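# Move two end drills from the tray onto the ledge

## Task

Lift the leftmost drill and the rightmost drill of the tray's front row out of the tray and set both down on the ledge just in front of the tray, while every other drill stays seated in the tray. Both drills must stay on the ledge by themselves, not held up by the robot. Finish with both grippers released and moved away.

## Robot and tools

Robot: two arms, left_arm and right_arm, each with a parallel two-finger gripper. The bases sit at (-0.002, +0.362, 0) m for left_arm and (+0.049, -0.364, 0) m for right_arm, both facing roughly along +x.

Scene frame: origin on the table top midway between the arms, +x out over the table, +z up, left_arm on the +y side. The arm names do not tell you which side of a camera image they appear on.

Gripper axes: the fingers extend along the gripper's own +z and close along its own y. end_effector_position is the point between the finger pads, roughly 1 cm short of the fingertips.

Command rows. Every motion command uses one flat list of 14 numbers, each in [-1, 1], covering both arms even when only one moves: dx, dy, dz, rx, ry, rz, opening for left_arm, then the same seven for right_arm. dx..rz are an offset, not a pose: a displacement from the gripper's measured pose, expressed in that gripper's own axes. A value of 1.0 equals 0.6 m for dx, dy, dz and 180 degrees for rx, ry, rz; the three rotation numbers form a single rotation vector. Opening is absolute, not an offset: +1 is fully open (0.094 m), -1 is closed.

execute_actions(actions): a list of actions run in sequence. Each action is a table of at most 15 rows, one row per 1/30 s step; if the table is shorter, its final row is repeated to fill 15 steps. Every row is measured from the pose at the start of that action, not from the row before it. For a call's first action, that start is the last pose a result reported. An empty list just returns the current state and images.

move(target, speed, blocking): drives each gripper in a straight line toward the 14-number target row; offsets count from the pose in the latest result that printed one. speed is in m/s, 0.002 to 0.5 (default 0.25); turning is capped at twice that in rad/s. A path lasts 0.5 to 10 s and both paths finish together; anything longer is cut at 10 s, short of target. Grippers rotate the shorter way. Moves do not avoid obstacles or the other arm. Openings are sent when the move begins. blocking=false returns after 0.5 s while motion continues; check with wait(0), and call wait or stop before any new move or execute_actions. The result adds a "move:" line naming the ending (done, off_target, moving, held, fault) and limits (paced = the pose sent was clipped; held = a safety check blocked some steps, after which the arm may surge faster than speed), plus each gripper's remaining distance from target.

wait(seconds): 0 to 10; lets the scene run with the last commands held. stop(): brakes a running move; faster arms need more room. zoom_image(camera, region): enlarged crop of cam_head_left or cam_head_right, region [x0, y0, x1, y1] in pixels, max 504 by 504. read_manual(section): licence text only. finished_scene(scene): ends the current scene by its number; irreversible, so only call once both drills rest on the ledge and the grippers are open and clear.

Results: a state line per arm with end_effector_position (m) and end_effector_quat_wxyz in the scene frame; printed positions can be off, more so at long reach. "Hand target" lines show what the controller is steering toward. grip_measured is finger opening on the command scale; the last joint value is the opening in metres. Step readings list positions at some steps; HELD with an arm's label means that arm's row was partly blocked. "pose unreachable" means the clearance check altered or blocked that arm's command. FAULT and MOTOR HOT / OVER-TEMPERATURE lines report stops and heating. Images come from cam_head_left then cam_head_right, 504x504 each.

Controller behaviour: each step the commanded pose is limited to 70 mm and 16 degrees from the measured pose, so large offsets take several actions; the arm only gets as far as the last clipped pose. Position wins over orientation when both cannot be met. Arms tend to end a centimetre or more low and sag further with zero offsets; to hold an arm still, send the offset back to its desired pose in the first call of a reply, zeros afterwards, aiming higher if it still droops. Elbows stop just before full extension.

Gripping: fingers go to the grip_measured value you command. To hold a drill, command about 0.03 below the measured opening; less than that holds more gently. Pad force tops out near 50 to 62 N. Readings can be off by about 1 mm per gripper, consistently.

Avoid: dropping drills, slamming into the tray or ledge (faster moves and targets deeper past contact push harder), disturbing or unseating the other drills, knocking anything off the table (fails the task), and letting the arms collide or press against each other (can end the scene). Brief external tugs on a held part or pushes on loose objects may occur. Holding loads heats motors; at 100 °C the arm drops everything and falls, so avoid long holds.

Each tool is called after "Emit:" by a JSON object that holds its "api" and its "payload".

## Session

Emit:
{"api": "execute_actions", "payload": {"actions": []}}

Scene clock: 0.00 s.
left_arm: end_effector_position=(+0.5711, +0.3155, +0.2732) grip_measured=+1.000 end_effector_quat_wxyz=(+0.026, -0.266, +0.963, +0.021) | right_arm: end_effector_position=(+0.2376, -0.1654, +0.2335) grip_measured=+1.000 end_effector_quat_wxyz=(+0.052, -0.215, +0.820, +0.528)
Joint positions: left_arm=[-0.229  1.837  1.944 -1.644 -0.057 -0.636  0.094] | right_arm=[ 0.21   0.893  0.665 -1.224 -1.116 -0.222  0.094]
Joint velocities: left_arm=[-0.005 -0.005  0.032 -0.002 -0.081  0.007  0.   ] | right_arm=[ 0.005  0.005 -0.012 -0.007 -0.022 -0.11   0.   ]
Motor temperatures (°C, as the motors report them): left_arm=[24 21 23 23 24 22] | right_arm=[23 23 24 25 24 24]
Hand target (left_arm): +0.577, +0.315, +0.282; +0.037, -0.267, +0.963, +0.016
Hand target (right_arm): +0.245, -0.164, +0.246; +0.067, -0.223, +0.817, +0.528

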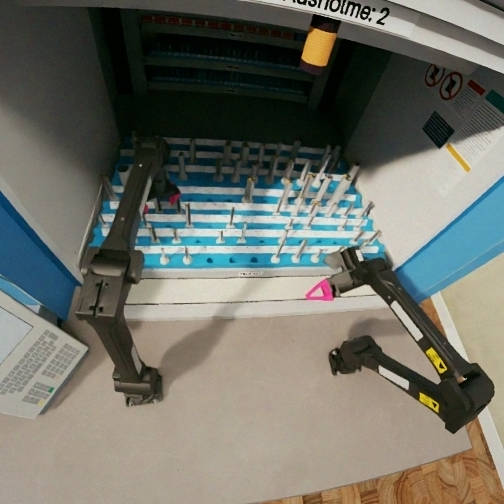

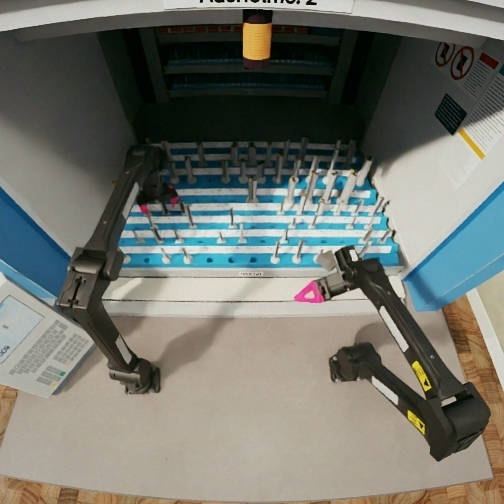

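Emit:
{"api": "zoom_image", "payload": {"camera": "cam_head_left", "region": [70, 130, 410, 330]}}

Emit:
{"api": "zoom_image", "payload": {"camera": "cam_head_right", "region": [70, 130, 410, 330]}}

Region (70, 130, 410, 330) of cam_head_left's 504x504 image, scaled by 1.482, with more detail than that image has; it fills the top 296 rows of this view, and the rest is white.

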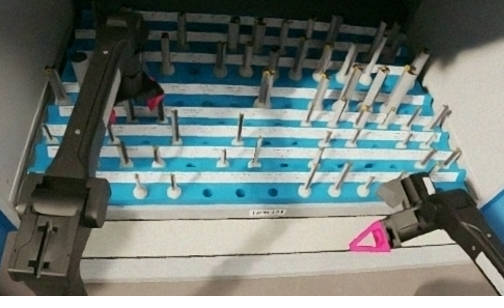

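Region (70, 130, 410, 330) of cam_head_right's 504x504 image, scaled by 1.482, with more detail than that image has; it fills the top 296 rows of this view, and the rest is white.

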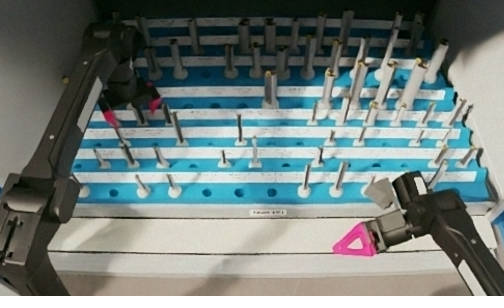

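Emit:
{"api": "move", "payload": {"target": [0,0,-0.13,0,0,0,1, 0.16,0.07,0.024,0,0,0,1], "speed": 0.15}}

Emit:
{"api": "move", "payload": {"target": [0.66,0.2,0,0,0,0,1, 0,0,0,0,0,0,1], "speed": 0.25}}

Scene clock: 14.70 s.
left_arm: end_effector_position=(+0.5630, +0.3163, +0.3223) grip_measured=+1.000 end_effector_quat_wxyz=(+0.057, -0.267, +0.962, +0.008) | right_arm: end_effector_position=(+0.1299, -0.1672, +0.2359) grip_measured=+1.000 end_effector_quat_wxyz=(+0.048, -0.213, +0.820, +0.529)
Joint positions: left_arm=[-0.229  1.786  1.999 -1.683 -0.057 -0.636  0.094] | right_arm=[ 0.395  0.415  0.499 -1.205 -1.066  0.159  0.094]
Joint velocities: left_arm=[ 0.005  0.005  0.007 -0.007 -0.037 -0.037  0.   ] | right_arm=[ 0.005 -0.015 -0.017  0.007 -0.095  0.022  0.   ]
Motor temperatures (°C, as the motors report them): left_arm=[24 22 26 23 24 22] | right_arm=[23 23 27 25 24 24]
Hand target (left_arm): +0.566, +0.310, +0.350; +0.084, -0.263, +0.961, -0.001
Hand target (right_arm): +0.132, -0.166, +0.236; +0.051, -0.215, +0.819, +0.530
Off the commanded pose (left_arm): 0.030 m, 4 deg.
Off the commanded pose (right_arm): 0.004 m, 1 deg.
joint sent to its limit (left arm) — the command would take joint 4 (wrist pitch) past its lower limit, so that joint was sent only as far as its limit.
move: off_target (left_arm)

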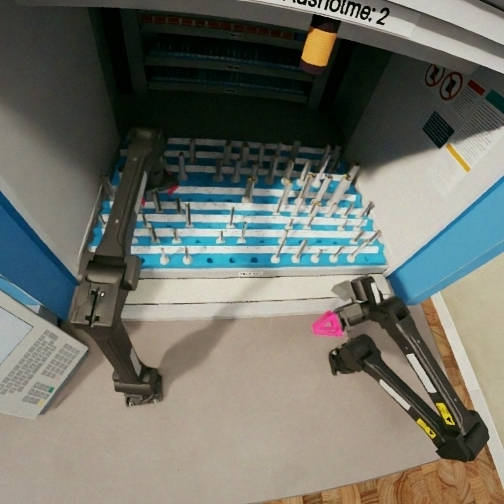

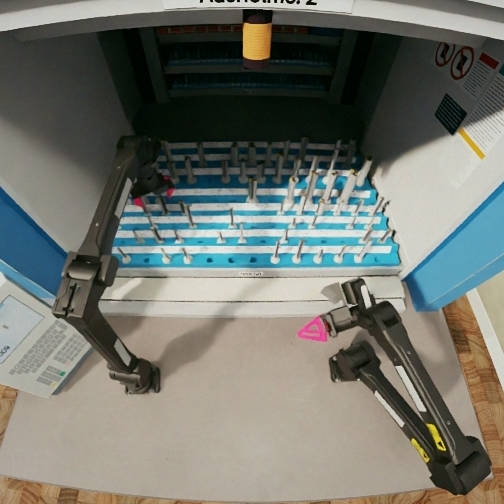

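Scene clock: 17.03 s.
left_arm: end_effector_position=(+0.1676, +0.2057, +0.2836) grip_measured=+1.000 end_effector_quat_wxyz=(+0.050, -0.262, +0.964, -0.002) | right_arm: end_effector_position=(+0.1299, -0.1672, +0.2359) grip_measured=+1.000 end_effector_quat_wxyz=(+0.048, -0.213, +0.820, +0.529)
Joint positions: left_arm=[-0.938  0.901  1.056 -1.673 -0.086 -1.336  0.094] | right_arm=[ 0.395  0.415  0.499 -1.205 -1.066  0.159  0.094]
Joint velocities: left_arm=[-0.015 -0.005  0.012  0.002 -0.037 -0.051  0.   ] | right_arm=[-0.005 -0.015  0.002 -0.007 -0.037  0.037  0.   ]
Motor temperatures (°C, as the motors report them): left_arm=[24 22 26 23 24 22] | right_arm=[23 23 27 25 24 24]
Hand target (left_arm): +0.164, +0.209, +0.279; +0.048, -0.268, +0.962, +0.006
Hand target (right_arm): +0.130, -0.167, +0.236; +0.048, -0.214, +0.820, +0.529
Off the commanded pose (left_arm): 0.014 m, 2 deg.
Off the commanded pose (right_arm): 0.000 m, 0 deg.
move: off_target (left_arm)

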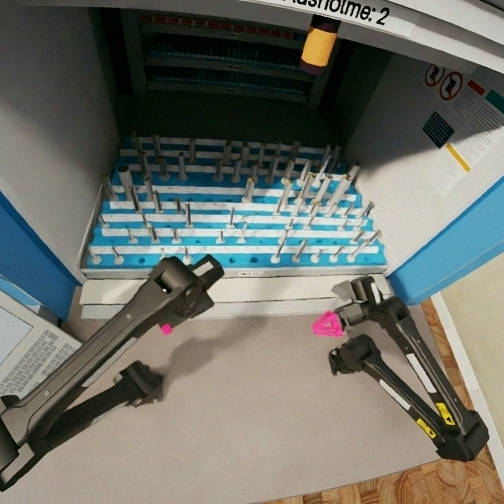

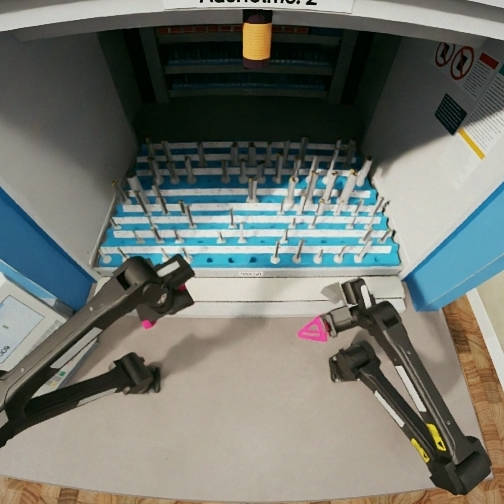

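Emit:
{"api": "zoom_image", "payload": {"camera": "cam_head_left", "region": [70, 210, 230, 310]}}

Emit:
{"api": "zoom_image", "payload": {"camera": "cam_head_right", "region": [260, 210, 420, 310]}}

Emit:
{"api": "zoom_image", "payload": {"camera": "cam_head_left", "region": [260, 210, 420, 310]}}

Emit:
{"api": "zoom_image", "payload": {"camera": "cam_head_right", "region": [70, 210, 230, 310]}}

Region (70, 210, 230, 310) of cam_head_left's 504x504 image, scaled by 3.150, with more detail than that image has; it fills the top 315 rows of this view, and the rest is white.

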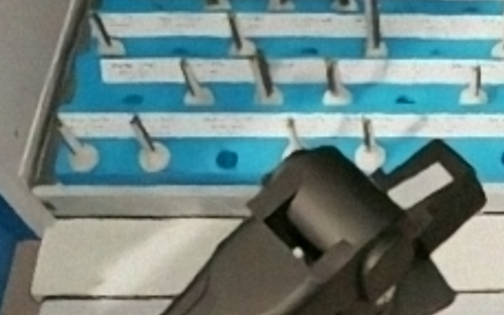

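Region (260, 210, 420, 310) of cam_head_right's 504x504 image, scaled by 3.150, with more detail than that image has; it fills the top 315 rows of this view, and the rest is white.

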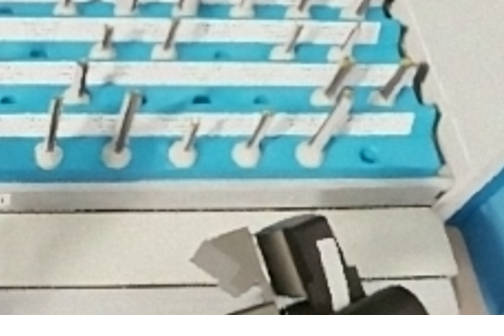

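Region (260, 210, 420, 310) of cam_head_left's 504x504 image, scaled by 3.150, with more detail than that image has; it fills the top 315 rows of this view, and the rest is white.

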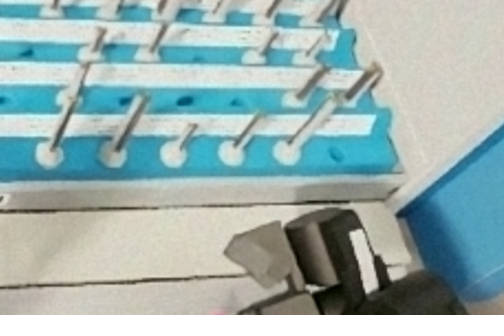

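Region (70, 210, 230, 310) of cam_head_right's 504x504 image, scaled by 3.150, with more detail than that image has; it fills the top 315 rows of this view, and the rest is white.

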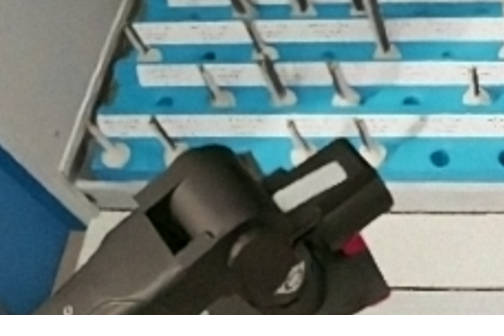

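Emit:
{"api": "move", "payload": {"target": [-0.508,0.3455,0.095,0,-0.302,0.016,-0.15, -0.167,-0.233,-0.383,0.4116,-0.2704,-0.0353,-0.15], "speed": 0.25}}

Scene clock: 91.00 s.
left_arm: end_effector_position=(+0.3278, +0.5425, +0.2702) grip_measured=-0.148 end_effector_quat_wxyz=(+0.499, -0.204, +0.832, +0.130) | right_arm: end_effector_position=(+0.3042, -0.3923, +0.2441) grip_measured=-0.148 end_effector_quat_wxyz=(+0.487, +0.028, +0.872, -0.033)
Joint positions: left_arm=[ 0.375  0.712  0.597 -0.374  0.011  0.021  0.04 ] | right_arm=[-0.123  0.262  0.469 -0.759 -0.015 -0.046  0.04 ]
Joint velocities: left_arm=[-0.005 -0.015 -0.017 -0.002  0.007 -0.007 -0.001] | right_arm=[-0.005 -0.005 -0.002  0.002 -0.037  0.022  0.   ]
Motor temperatures (°C, as the motors report them): left_arm=[24 21 26 23 25 22] | right_arm=[23 23 28 25 24 24]
Hand target (left_arm): +0.328, +0.545, +0.262; +0.495, -0.200, +0.835, +0.133
Hand target (right_arm): +0.309, -0.391, +0.248; +0.495, +0.029, +0.868, -0.031
Off the commanded pose (left_arm): 0.021 m, 2 deg.
Off the commanded pose (right_arm): 0.008 m, 2 deg.
move: off_target (left_arm)

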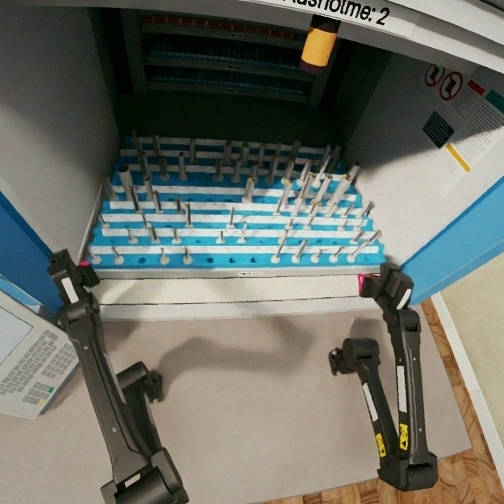

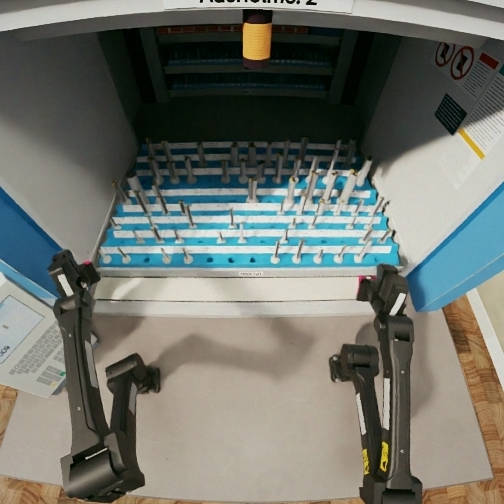

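Emit:
{"api": "zoom_image", "payload": {"camera": "cam_head_left", "region": [320, 230, 420, 310]}}

Emit:
{"api": "zoom_image", "payload": {"camera": "cam_head_right", "region": [320, 230, 420, 310]}}

Emit:
{"api": "zoom_image", "payload": {"camera": "cam_head_left", "region": [40, 230, 140, 310]}}

Emit:
{"api": "zoom_image", "payload": {"camera": "cam_head_right", "region": [40, 230, 140, 310]}}

Region (320, 230, 420, 310) of cam_head_left's 504x504 image, scaled by 5.040, with more detail than that image has; it fills the top 403 rows of this view, and the rest is white.

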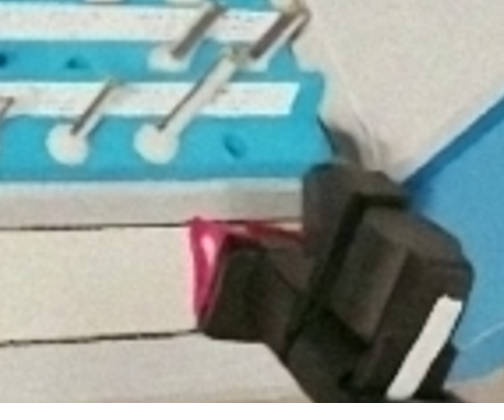

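Region (320, 230, 420, 310) of cam_head_right's 504x504 image, scaled by 5.040, with more detail than that image has; it fills the top 403 rows of this view, and the rest is white.

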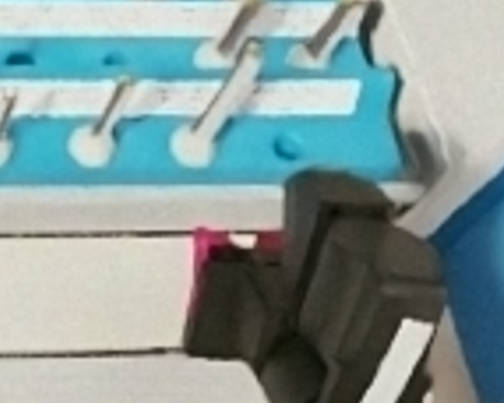

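Region (40, 230, 140, 310) of cam_head_left's 504x504 image, scaled by 5.040, with more detail than that image has; it fills the top 403 rows of this view, and the rest is white.

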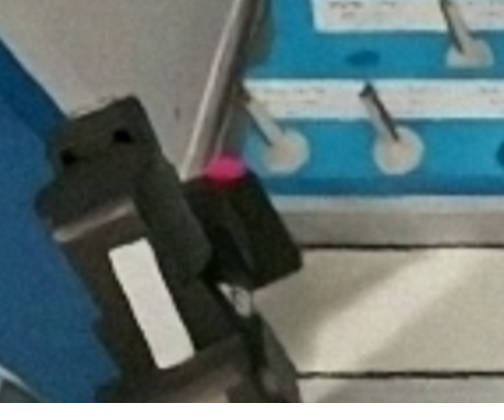

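Region (40, 230, 140, 310) of cam_head_right's 504x504 image, scaled by 5.040, with more detail than that image has; it fills the top 403 rows of this view, and the rest is white.

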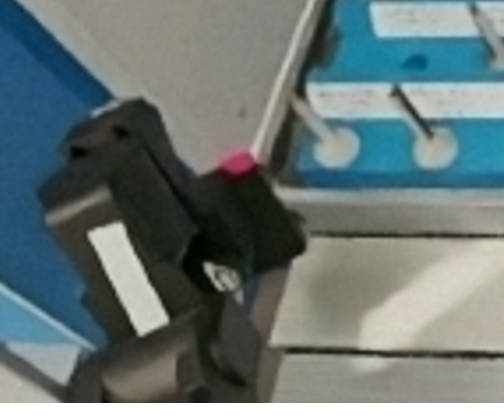

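Emit:
{"api": "move", "payload": {"target": [0.052,-0.065,0.078,0,-0.1,0,-0.15, -0.015,-0.021,0.103,0,-0.12,0,-0.15], "speed": 0.15}}

Emit:
{"api": "zoom_image", "payload": {"camera": "cam_head_left", "region": [320, 230, 420, 310]}}

Emit:
{"api": "zoom_image", "payload": {"camera": "cam_head_right", "region": [320, 230, 420, 310]}}

Emit:
{"api": "zoom_image", "payload": {"camera": "cam_head_left", "region": [40, 230, 140, 310]}}

Emit:
{"api": "zoom_image", "payload": {"camera": "cam_head_right", "region": [40, 230, 140, 310]}}

Scene clock: 126.23 s.
left_arm: end_effector_position=(+0.3702, +0.5255, +0.2263) grip_measured=-0.148 end_effector_quat_wxyz=(+0.622, -0.179, +0.743, +0.168) | right_arm: end_effector_position=(+0.3563, -0.4084, +0.2125) grip_measured=-0.148 end_effector_quat_wxyz=(+0.632, +0.022, +0.774, -0.037)
Joint positions: left_arm=[ 0.223  0.905  0.347  0.386 -0.143  0.002  0.04 ] | right_arm=[-0.209  0.378  0.189 -0.014 -0.113 -0.053  0.04 ]
Joint velocities: left_arm=[-0.024 -0.005  0.002 -0.007  0.051 -0.037  0.   ] | right_arm=[ 0.005 -0.005 -0.002 -0.007 -0.037  0.022  0.001]
Motor temperatures (°C, as the motors report them): left_arm=[24 21 27 24 25 22] | right_arm=[23 23 29 25 24 24]
Hand target (left_arm): +0.371, +0.522, +0.219; +0.622, -0.181, +0.745, +0.162
Hand target (right_arm): +0.358, -0.411, +0.219; +0.641, +0.021, +0.766, -0.041
Off the commanded pose (left_arm): 0.008 m, 1 deg.
Off the commanded pose (right_arm): 0.009 m, 2 deg.
move: done

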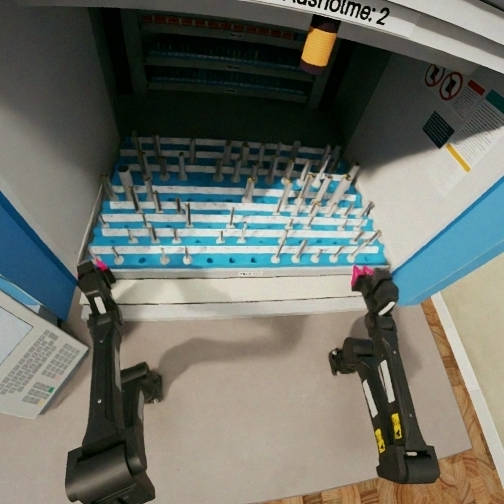

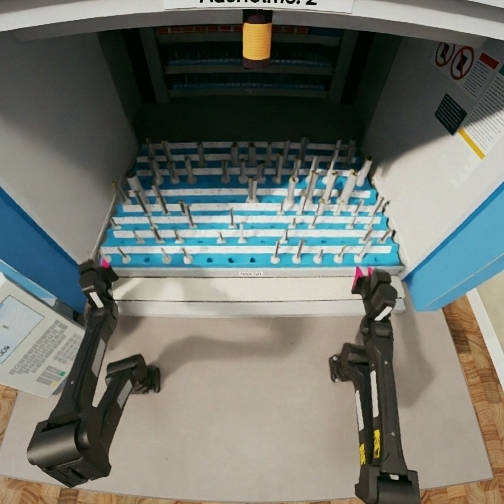

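Region (320, 230, 420, 310) of cam_head_left's 504x504 image, scaled by 5.040, with more detail than that image has; it fills the top 403 rows of this view, and the rest is white.

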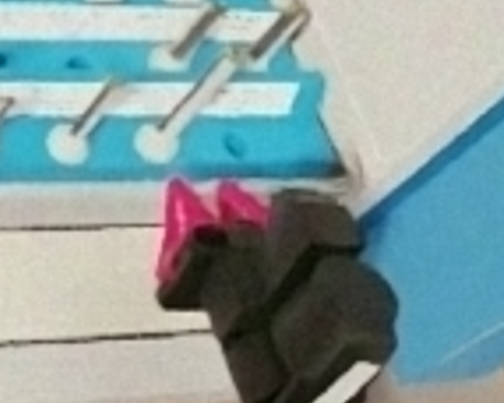

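Region (320, 230, 420, 310) of cam_head_right's 504x504 image, scaled by 5.040, with more detail than that image has; it fills the top 403 rows of this view, and the rest is white.

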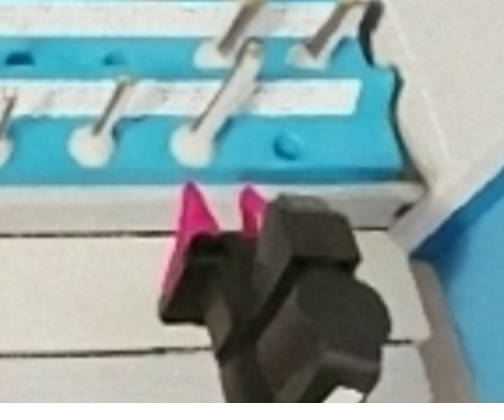

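Region (40, 230, 140, 310) of cam_head_left's 504x504 image, scaled by 5.040, with more detail than that image has; it fills the top 403 rows of this view, and the rest is white.

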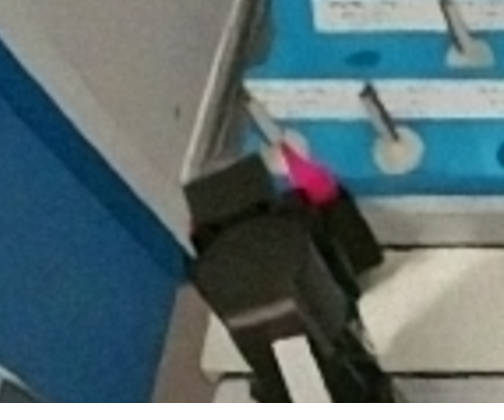

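Region (40, 230, 140, 310) of cam_head_right's 504x504 image, scaled by 5.040, with more detail than that image has; it fills the top 403 rows of this view, and the rest is white.

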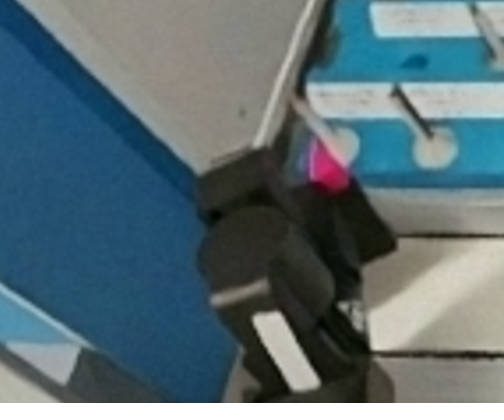

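Emit:
{"api": "move", "payload": {"target": [0.037,0.011,0.042,0.098,-0.003,0.017,0.1, -0.025,-0.008,0.062,0,0,0,0.1], "speed": 0.1}}

Emit:
{"api": "zoom_image", "payload": {"camera": "cam_head_left", "region": [320, 230, 420, 310]}}

Emit:
{"api": "zoom_image", "payload": {"camera": "cam_head_right", "region": [320, 230, 420, 310]}}

Emit:
{"api": "zoom_image", "payload": {"camera": "cam_head_left", "region": [40, 230, 140, 310]}}

Emit:
{"api": "zoom_image", "payload": {"camera": "cam_head_right", "region": [40, 230, 140, 310]}}

Scene clock: 145.23 s.
left_arm: end_effector_position=(+0.3814, +0.5361, +0.1948) grip_measured=+0.098 end_effector_quat_wxyz=(+0.637, -0.064, +0.765, +0.062) | right_arm: end_effector_position=(+0.3777, -0.4128, +0.1797) grip_measured=+0.098 end_effector_quat_wxyz=(+0.600, +0.026, +0.799, -0.032)
Joint positions: left_arm=[0.454 1.085 0.347 0.542 0.398 0.09  0.052] | right_arm=[-0.209  0.591  0.189  0.117 -0.113 -0.053  0.052]
Joint velocities: left_arm=[-0.005 -0.005 -0.012  0.017 -0.007  0.037  0.   ] | right_arm=[0.005 0.005 0.017 0.002 0.007 0.022 0.001]
Motor temperatures (°C, as the motors report them): left_arm=[24 21 27 24 25 22] | right_arm=[23 23 29 25 24 24]
Hand target (left_arm): +0.384, +0.543, +0.199; +0.642, -0.059, +0.761, +0.072
Hand target (right_arm): +0.391, -0.416, +0.220; +0.631, +0.022, +0.774, -0.037
Off the commanded pose (left_arm): 0.009 m, 1 deg.
Off the commanded pose (right_arm): 0.044 m, 5 deg.
move: off_target (right_arm)

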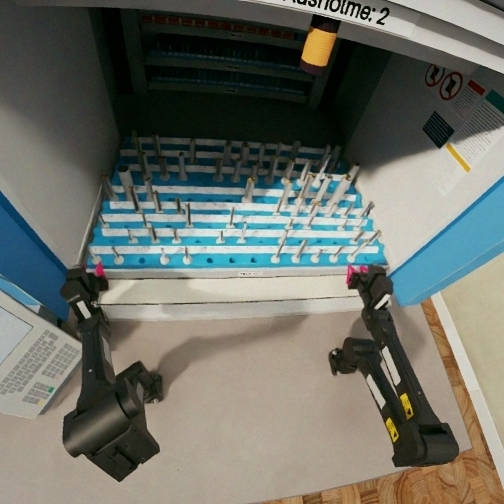

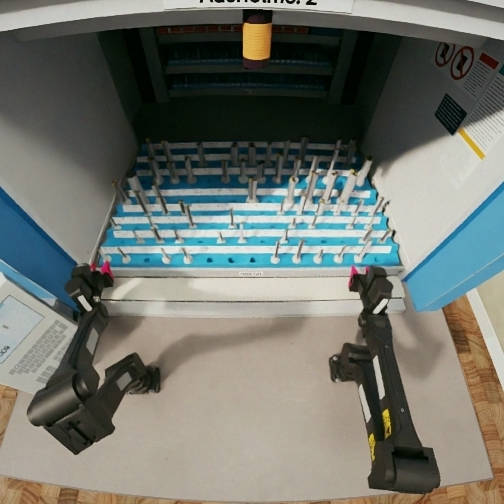

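Region (320, 230, 420, 310) of cam_head_left's 504x504 image, scaled by 5.040, with more detail than that image has; it fills the top 403 rows of this view, and the rest is white.

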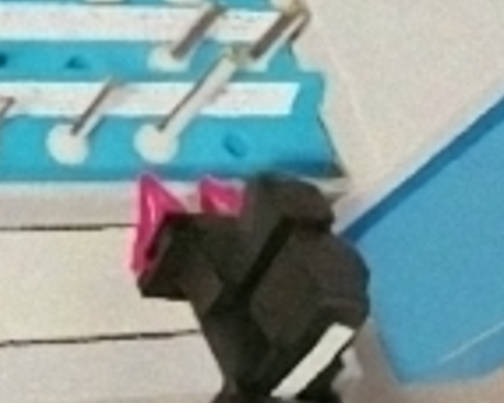

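Region (320, 230, 420, 310) of cam_head_right's 504x504 image, scaled by 5.040, with more detail than that image has; it fills the top 403 rows of this view, and the rest is white.

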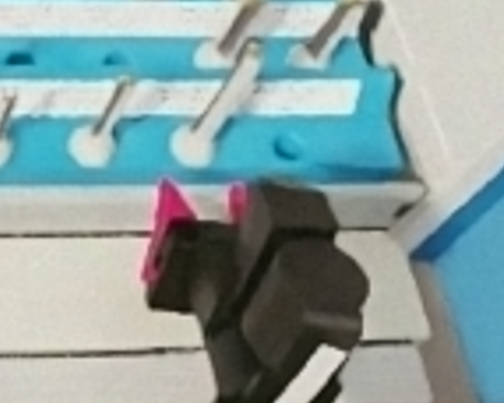

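Region (40, 230, 140, 310) of cam_head_left's 504x504 image, scaled by 5.040, with more detail than that image has; it fills the top 403 rows of this view, and the rest is white.

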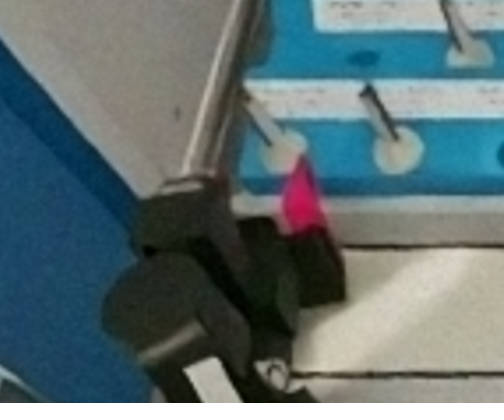

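Region (40, 230, 140, 310) of cam_head_right's 504x504 image, scaled by 5.040, with more detail than that image has; it fills the top 403 rows of this view, and the rest is white.

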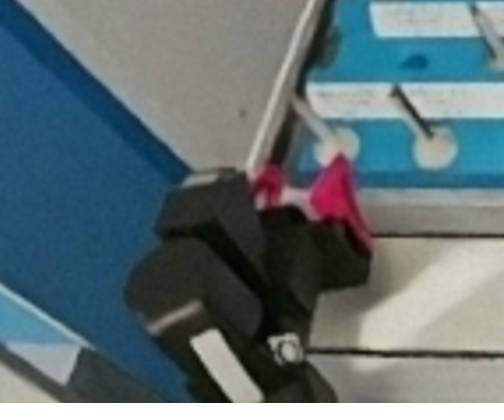

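Emit:
{"api": "move", "payload": {"target": [-0.047,0,0.026,0,0,0,0.1, -0.1,-0.01,0.018,0,-0.025,0,0.1], "speed": 0.08}}

Emit:
{"api": "zoom_image", "payload": {"camera": "cam_head_left", "region": [320, 230, 420, 310]}}

Emit:
{"api": "zoom_image", "payload": {"camera": "cam_head_right", "region": [320, 230, 420, 310]}}

Emit:
{"api": "zoom_image", "payload": {"camera": "cam_head_left", "region": [40, 230, 140, 310]}}

Emit:
{"api": "zoom_image", "payload": {"camera": "cam_head_right", "region": [40, 230, 140, 310]}}

Scene clock: 163.80 s.
left_arm: end_effector_position=(+0.3844, +0.5351, +0.1865) grip_measured=+0.098 end_effector_quat_wxyz=(+0.616, -0.074, +0.782, +0.055) | right_arm: end_effector_position=(+0.3894, -0.4156, +0.1974) grip_measured=+0.098 end_effector_quat_wxyz=(+0.606, +0.024, +0.795, -0.029)
Joint positions: left_arm=[0.44  1.084 0.366 0.463 0.377 0.091 0.052] | right_arm=[-0.218  0.624  0.237  0.117 -0.128 -0.053  0.052]
Joint velocities: left_arm=[ 0.005 -0.005  0.002 -0.007 -0.022 -0.066  0.   ] | right_arm=[-0.005 -0.015 -0.012  0.007 -0.066 -0.022  0.001]
Motor temperatures (°C, as the motors report them): left_arm=[24 21 28 24 25 22] | right_arm=[23 23 31 25 24 24]
Hand target (left_arm): +0.399, +0.539, +0.220; +0.638, -0.065, +0.765, +0.062
Hand target (right_arm): +0.402, -0.420, +0.234; +0.630, +0.025, +0.775, -0.033
Off the commanded pose (left_arm): 0.038 m, 3 deg.
Off the commanded pose (right_arm): 0.040 m, 4 deg.
move: off_target (left_arm, right_arm)

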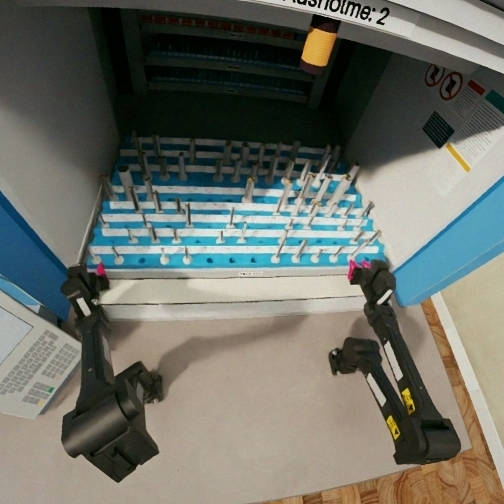

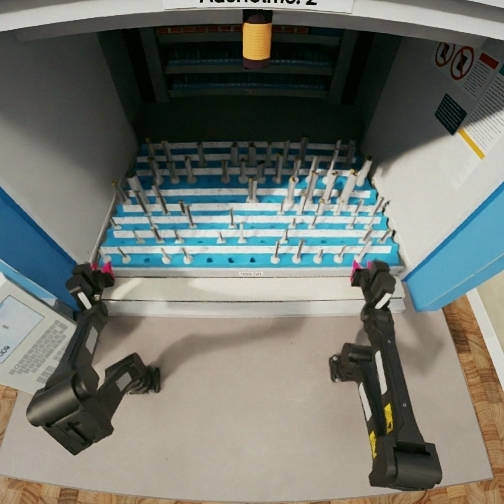

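Region (320, 230, 420, 310) of cam_head_left's 504x504 image, scaled by 5.040, with more detail than that image has; it fills the top 403 rows of this view, and the rest is white.

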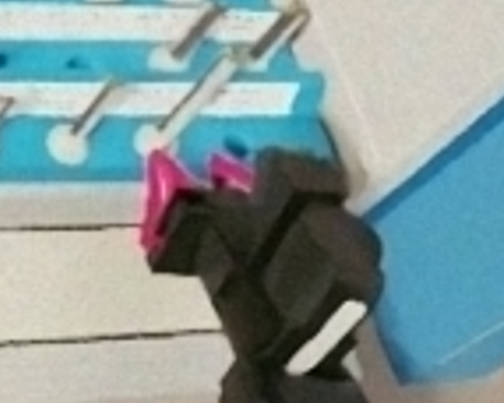

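Region (320, 230, 420, 310) of cam_head_right's 504x504 image, scaled by 5.040, with more detail than that image has; it fills the top 403 rows of this view, and the rest is white.

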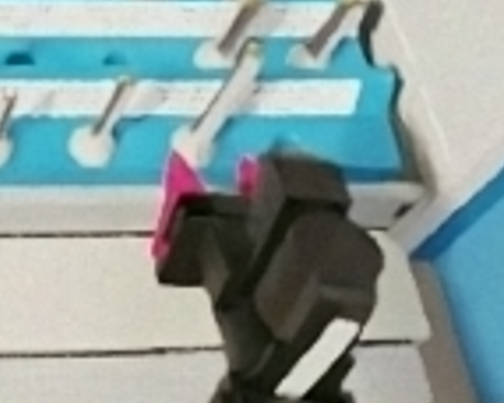

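Region (40, 230, 140, 310) of cam_head_left's 504x504 image, scaled by 5.040, with more detail than that image has; it fills the top 403 rows of this view, and the rest is white.

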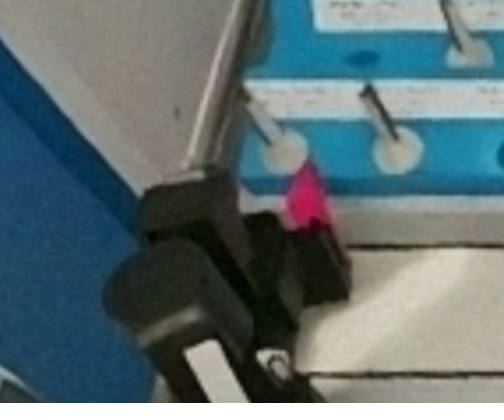

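Region (40, 230, 140, 310) of cam_head_right's 504x504 image, scaled by 5.040, with more detail than that image has; it fills the top 403 rows of this view, and the rest is white.

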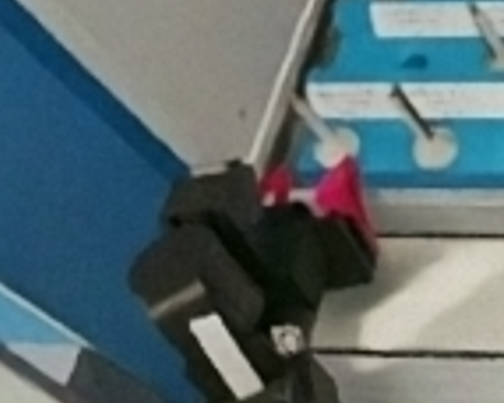

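Emit:
{"api": "execute_actions", "payload": {"actions": [[[-0.066,0.002,0.013,0,-0.02,0,0.1,-0.068,-0.007,0.006,0,-0.02,0,0.1],[-0.070,0.002,0.015,0,-0.02,0,0.1,-0.072,-0.007,0.009,0,-0.02,0,0.1],[-0.075,0.002,0.016,0,-0.02,0,0.1,-0.076,-0.008,0.012,0,-0.02,0,0.1],[-0.080,0.003,0.018,0,-0.02,0,0.1,-0.08,-0.008,0.015,0,-0.02,0,0.1],[-0.085,0.003,0.02,0,-0.02,0,0.1,-0.085,-0.009,0.018,0,-0.02,0,0.1],[-0.09,0.003,0.022,0,-0.02,0,0.1,-0.09,-0.009,0.021,0,-0.02,0,0.1],[-0.095,0.003,0.024,0,-0.02,0,0.1,-0.095,-0.01,0.024,0,-0.02,0,0.1],[-0.1,0.004,0.026,0,-0.02,0,0.1,-0.1,-0.01,0.027,0,-0.02,0,0.1],[-0.103,0.004,0.027,0,-0.02,0,0.1,-0.104,-0.011,0.03,0,-0.02,0,0.1],[-0.106,0.004,0.0275,0,-0.02,0,0.1,-0.108,-0.011,0.032,0,-0.02,0,0.1]]]}}

Emit:
{"api": "wait", "payload": {"seconds": 0.5}}

Emit:
{"api": "zoom_image", "payload": {"camera": "cam_head_left", "region": [320, 230, 420, 310]}}

Emit:
{"api": "zoom_image", "payload": {"camera": "cam_head_right", "region": [320, 230, 420, 310]}}

Emit:
{"api": "zoom_image", "payload": {"camera": "cam_head_left", "region": [40, 230, 140, 310]}}

Emit:
{"api": "zoom_image", "payload": {"camera": "cam_head_right", "region": [40, 230, 140, 310]}}

Scene clock: 175.03 s.
left_arm: end_effector_position=(+0.3989, +0.5411, +0.2146) grip_measured=+0.098 end_effector_quat_wxyz=(+0.623, -0.077, +0.777, +0.056) | right_arm: end_effector_position=(+0.4108, -0.4202, +0.2223) grip_measured=+0.098 end_effector_quat_wxyz=(+0.611, +0.022, +0.791, -0.027)
Joint positions: left_arm=[0.428 1.066 0.435 0.396 0.361 0.076 0.052] | right_arm=[-0.223  0.693  0.318  0.117 -0.139 -0.053  0.052]
Joint velocities: left_arm=[-0.005  0.005  0.027 -0.007 -0.022  0.11   0.001] | right_arm=[-0.024  0.093  0.051  0.002 -0.007  0.007  0.001]
Motor temperatures (°C, as the motors report them): left_arm=[24 21 29 24 25 22] | right_arm=[23 23 32 25 24 24]
Hand target (left_arm): +0.412, +0.544, +0.245; +0.641, -0.072, +0.762, +0.058
Hand target (right_arm): +0.422, -0.425, +0.254; +0.630, +0.023, +0.775, -0.031
Off the commanded pose (left_arm): 0.034 m, 3 deg.
Off the commanded pose (right_arm): 0.036 m, 3 deg.
Step readings (end_effector_position):
0: left_arm (+0.3844, +0.5351, +0.1865) | right_arm (+0.3894, -0.4156, +0.1974)
1: left_arm (+0.3844, +0.5351, +0.1867) | right_arm (+0.3895, -0.4149, +0.1974)
2: left_arm (+0.3842, +0.5354, +0.1867) | right_arm (+0.3894, -0.4148, +0.1974)
4: left_arm (+0.3842, +0.5354, +0.1876) | right_arm (+0.3900, -0.4154, +0.1985)
8: left_arm (+0.3888, +0.5366, +0.1960) | right_arm (+0.3964, -0.4171, +0.2070)
15: end_effector_position above

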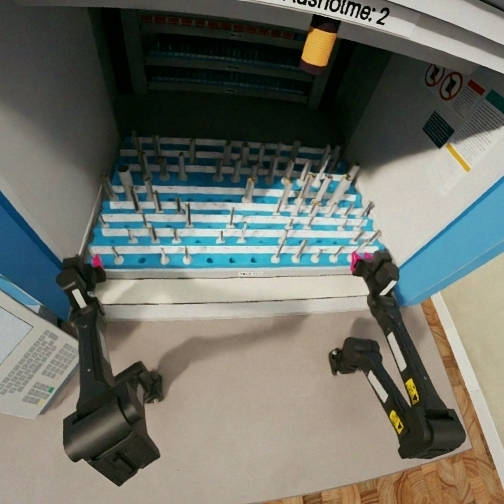

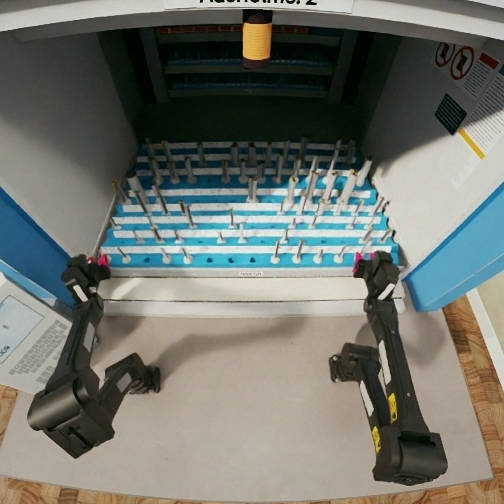

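Scene clock: 175.53 s.
left_arm: end_effector_position=(+0.3989, +0.5410, +0.2143) grip_measured=+0.098 end_effector_quat_wxyz=(+0.622, -0.078, +0.777, +0.056) | right_arm: end_effector_position=(+0.4112, -0.4203, +0.2210) grip_measured=+0.098 end_effector_quat_wxyz=(+0.609, +0.023, +0.792, -0.027)
Joint positions: left_arm=[0.428 1.066 0.435 0.394 0.361 0.075 0.052] | right_arm=[-0.223  0.697  0.318  0.117 -0.139 -0.053  0.052]
Joint velocities: left_arm=[-0.005 -0.015 -0.022  0.007 -0.022  0.007  0.   ] | right_arm=[-0.005  0.005 -0.012 -0.002 -0.037  0.007 -0.   ]
Motor temperatures (°C, as the motors report them): left_arm=[24 21 29 24 25 22] | right_arm=[23 23 32 25 24 24]
Hand target (left_arm): +0.412, +0.543, +0.245; +0.640, -0.072, +0.762, +0.058
Hand target (right_arm): +0.422, -0.425, +0.255; +0.630, +0.023, +0.775, -0.031
Off the commanded pose (left_arm): 0.034 m, 3 deg.
Off the commanded pose (right_arm): 0.037 m, 3 deg.
wait: 0.50 s; at rest by 0.17 s

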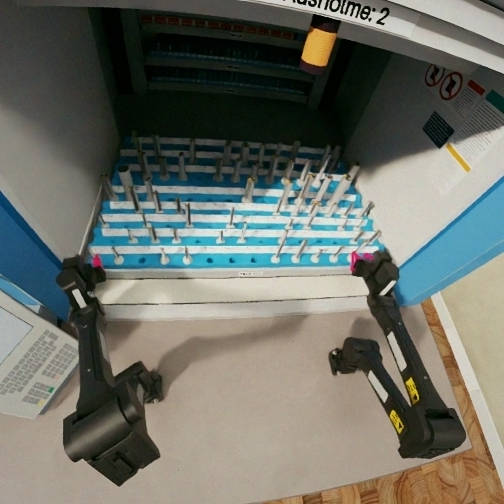

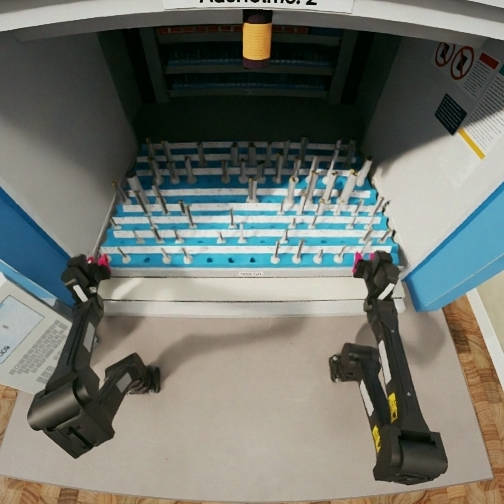

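Region (320, 230, 420, 310) of cam_head_left's 504x504 image, scaled by 5.040, with more detail than that image has; it fills the top 403 rows of this view, and the rest is white.

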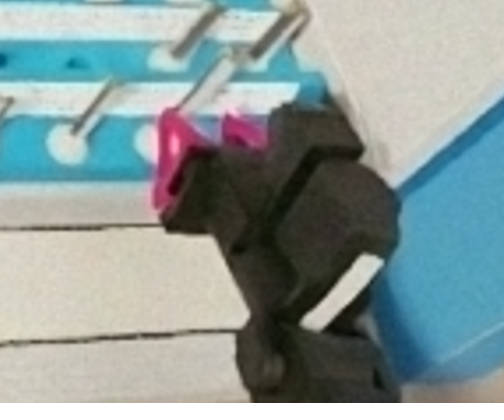

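Region (320, 230, 420, 310) of cam_head_right's 504x504 image, scaled by 5.040, with more detail than that image has; it fills the top 403 rows of this view, and the rest is white.

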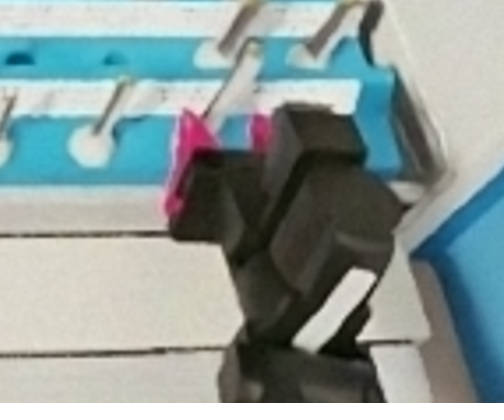

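Region (40, 230, 140, 310) of cam_head_left's 504x504 image, scaled by 5.040, with more detail than that image has; it fills the top 403 rows of this view, and the rest is white.

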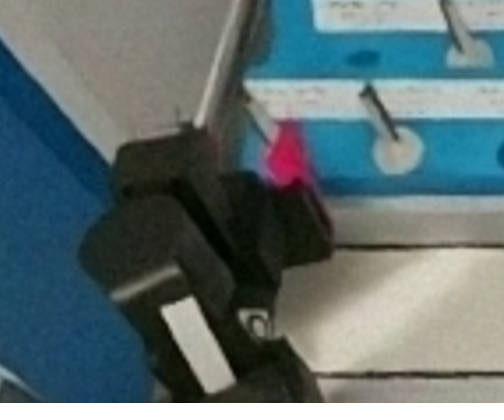

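Region (40, 230, 140, 310) of cam_head_right's 504x504 image, scaled by 5.040, with more detail than that image has; it fills the top 403 rows of this view, and the rest is white.

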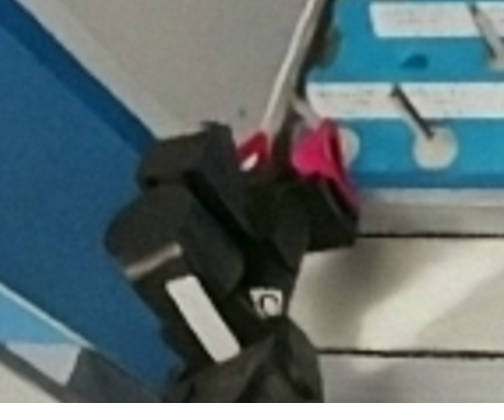

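Emit:
{"api": "zoom_image", "payload": {"camera": "cam_head_left", "region": [75, 240, 125, 275]}}

Emit:
{"api": "zoom_image", "payload": {"camera": "cam_head_right", "region": [83, 240, 133, 275]}}

Region (75, 240, 125, 275) of cam_head_left's 504x504 image, scaled by 10.080, with more detail than that image has; it fills the top 353 rows of this view, and the rest is white.

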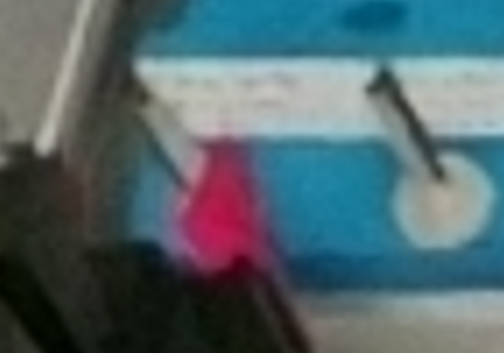

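Region (83, 240, 133, 275) of cam_head_right's 504x504 image, scaled by 10.080, with more detail than that image has; it fills the top 353 rows of this view, and the rest is white.

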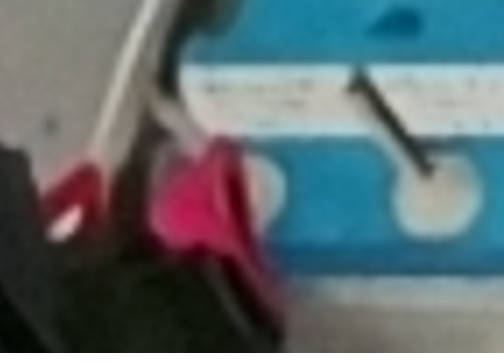

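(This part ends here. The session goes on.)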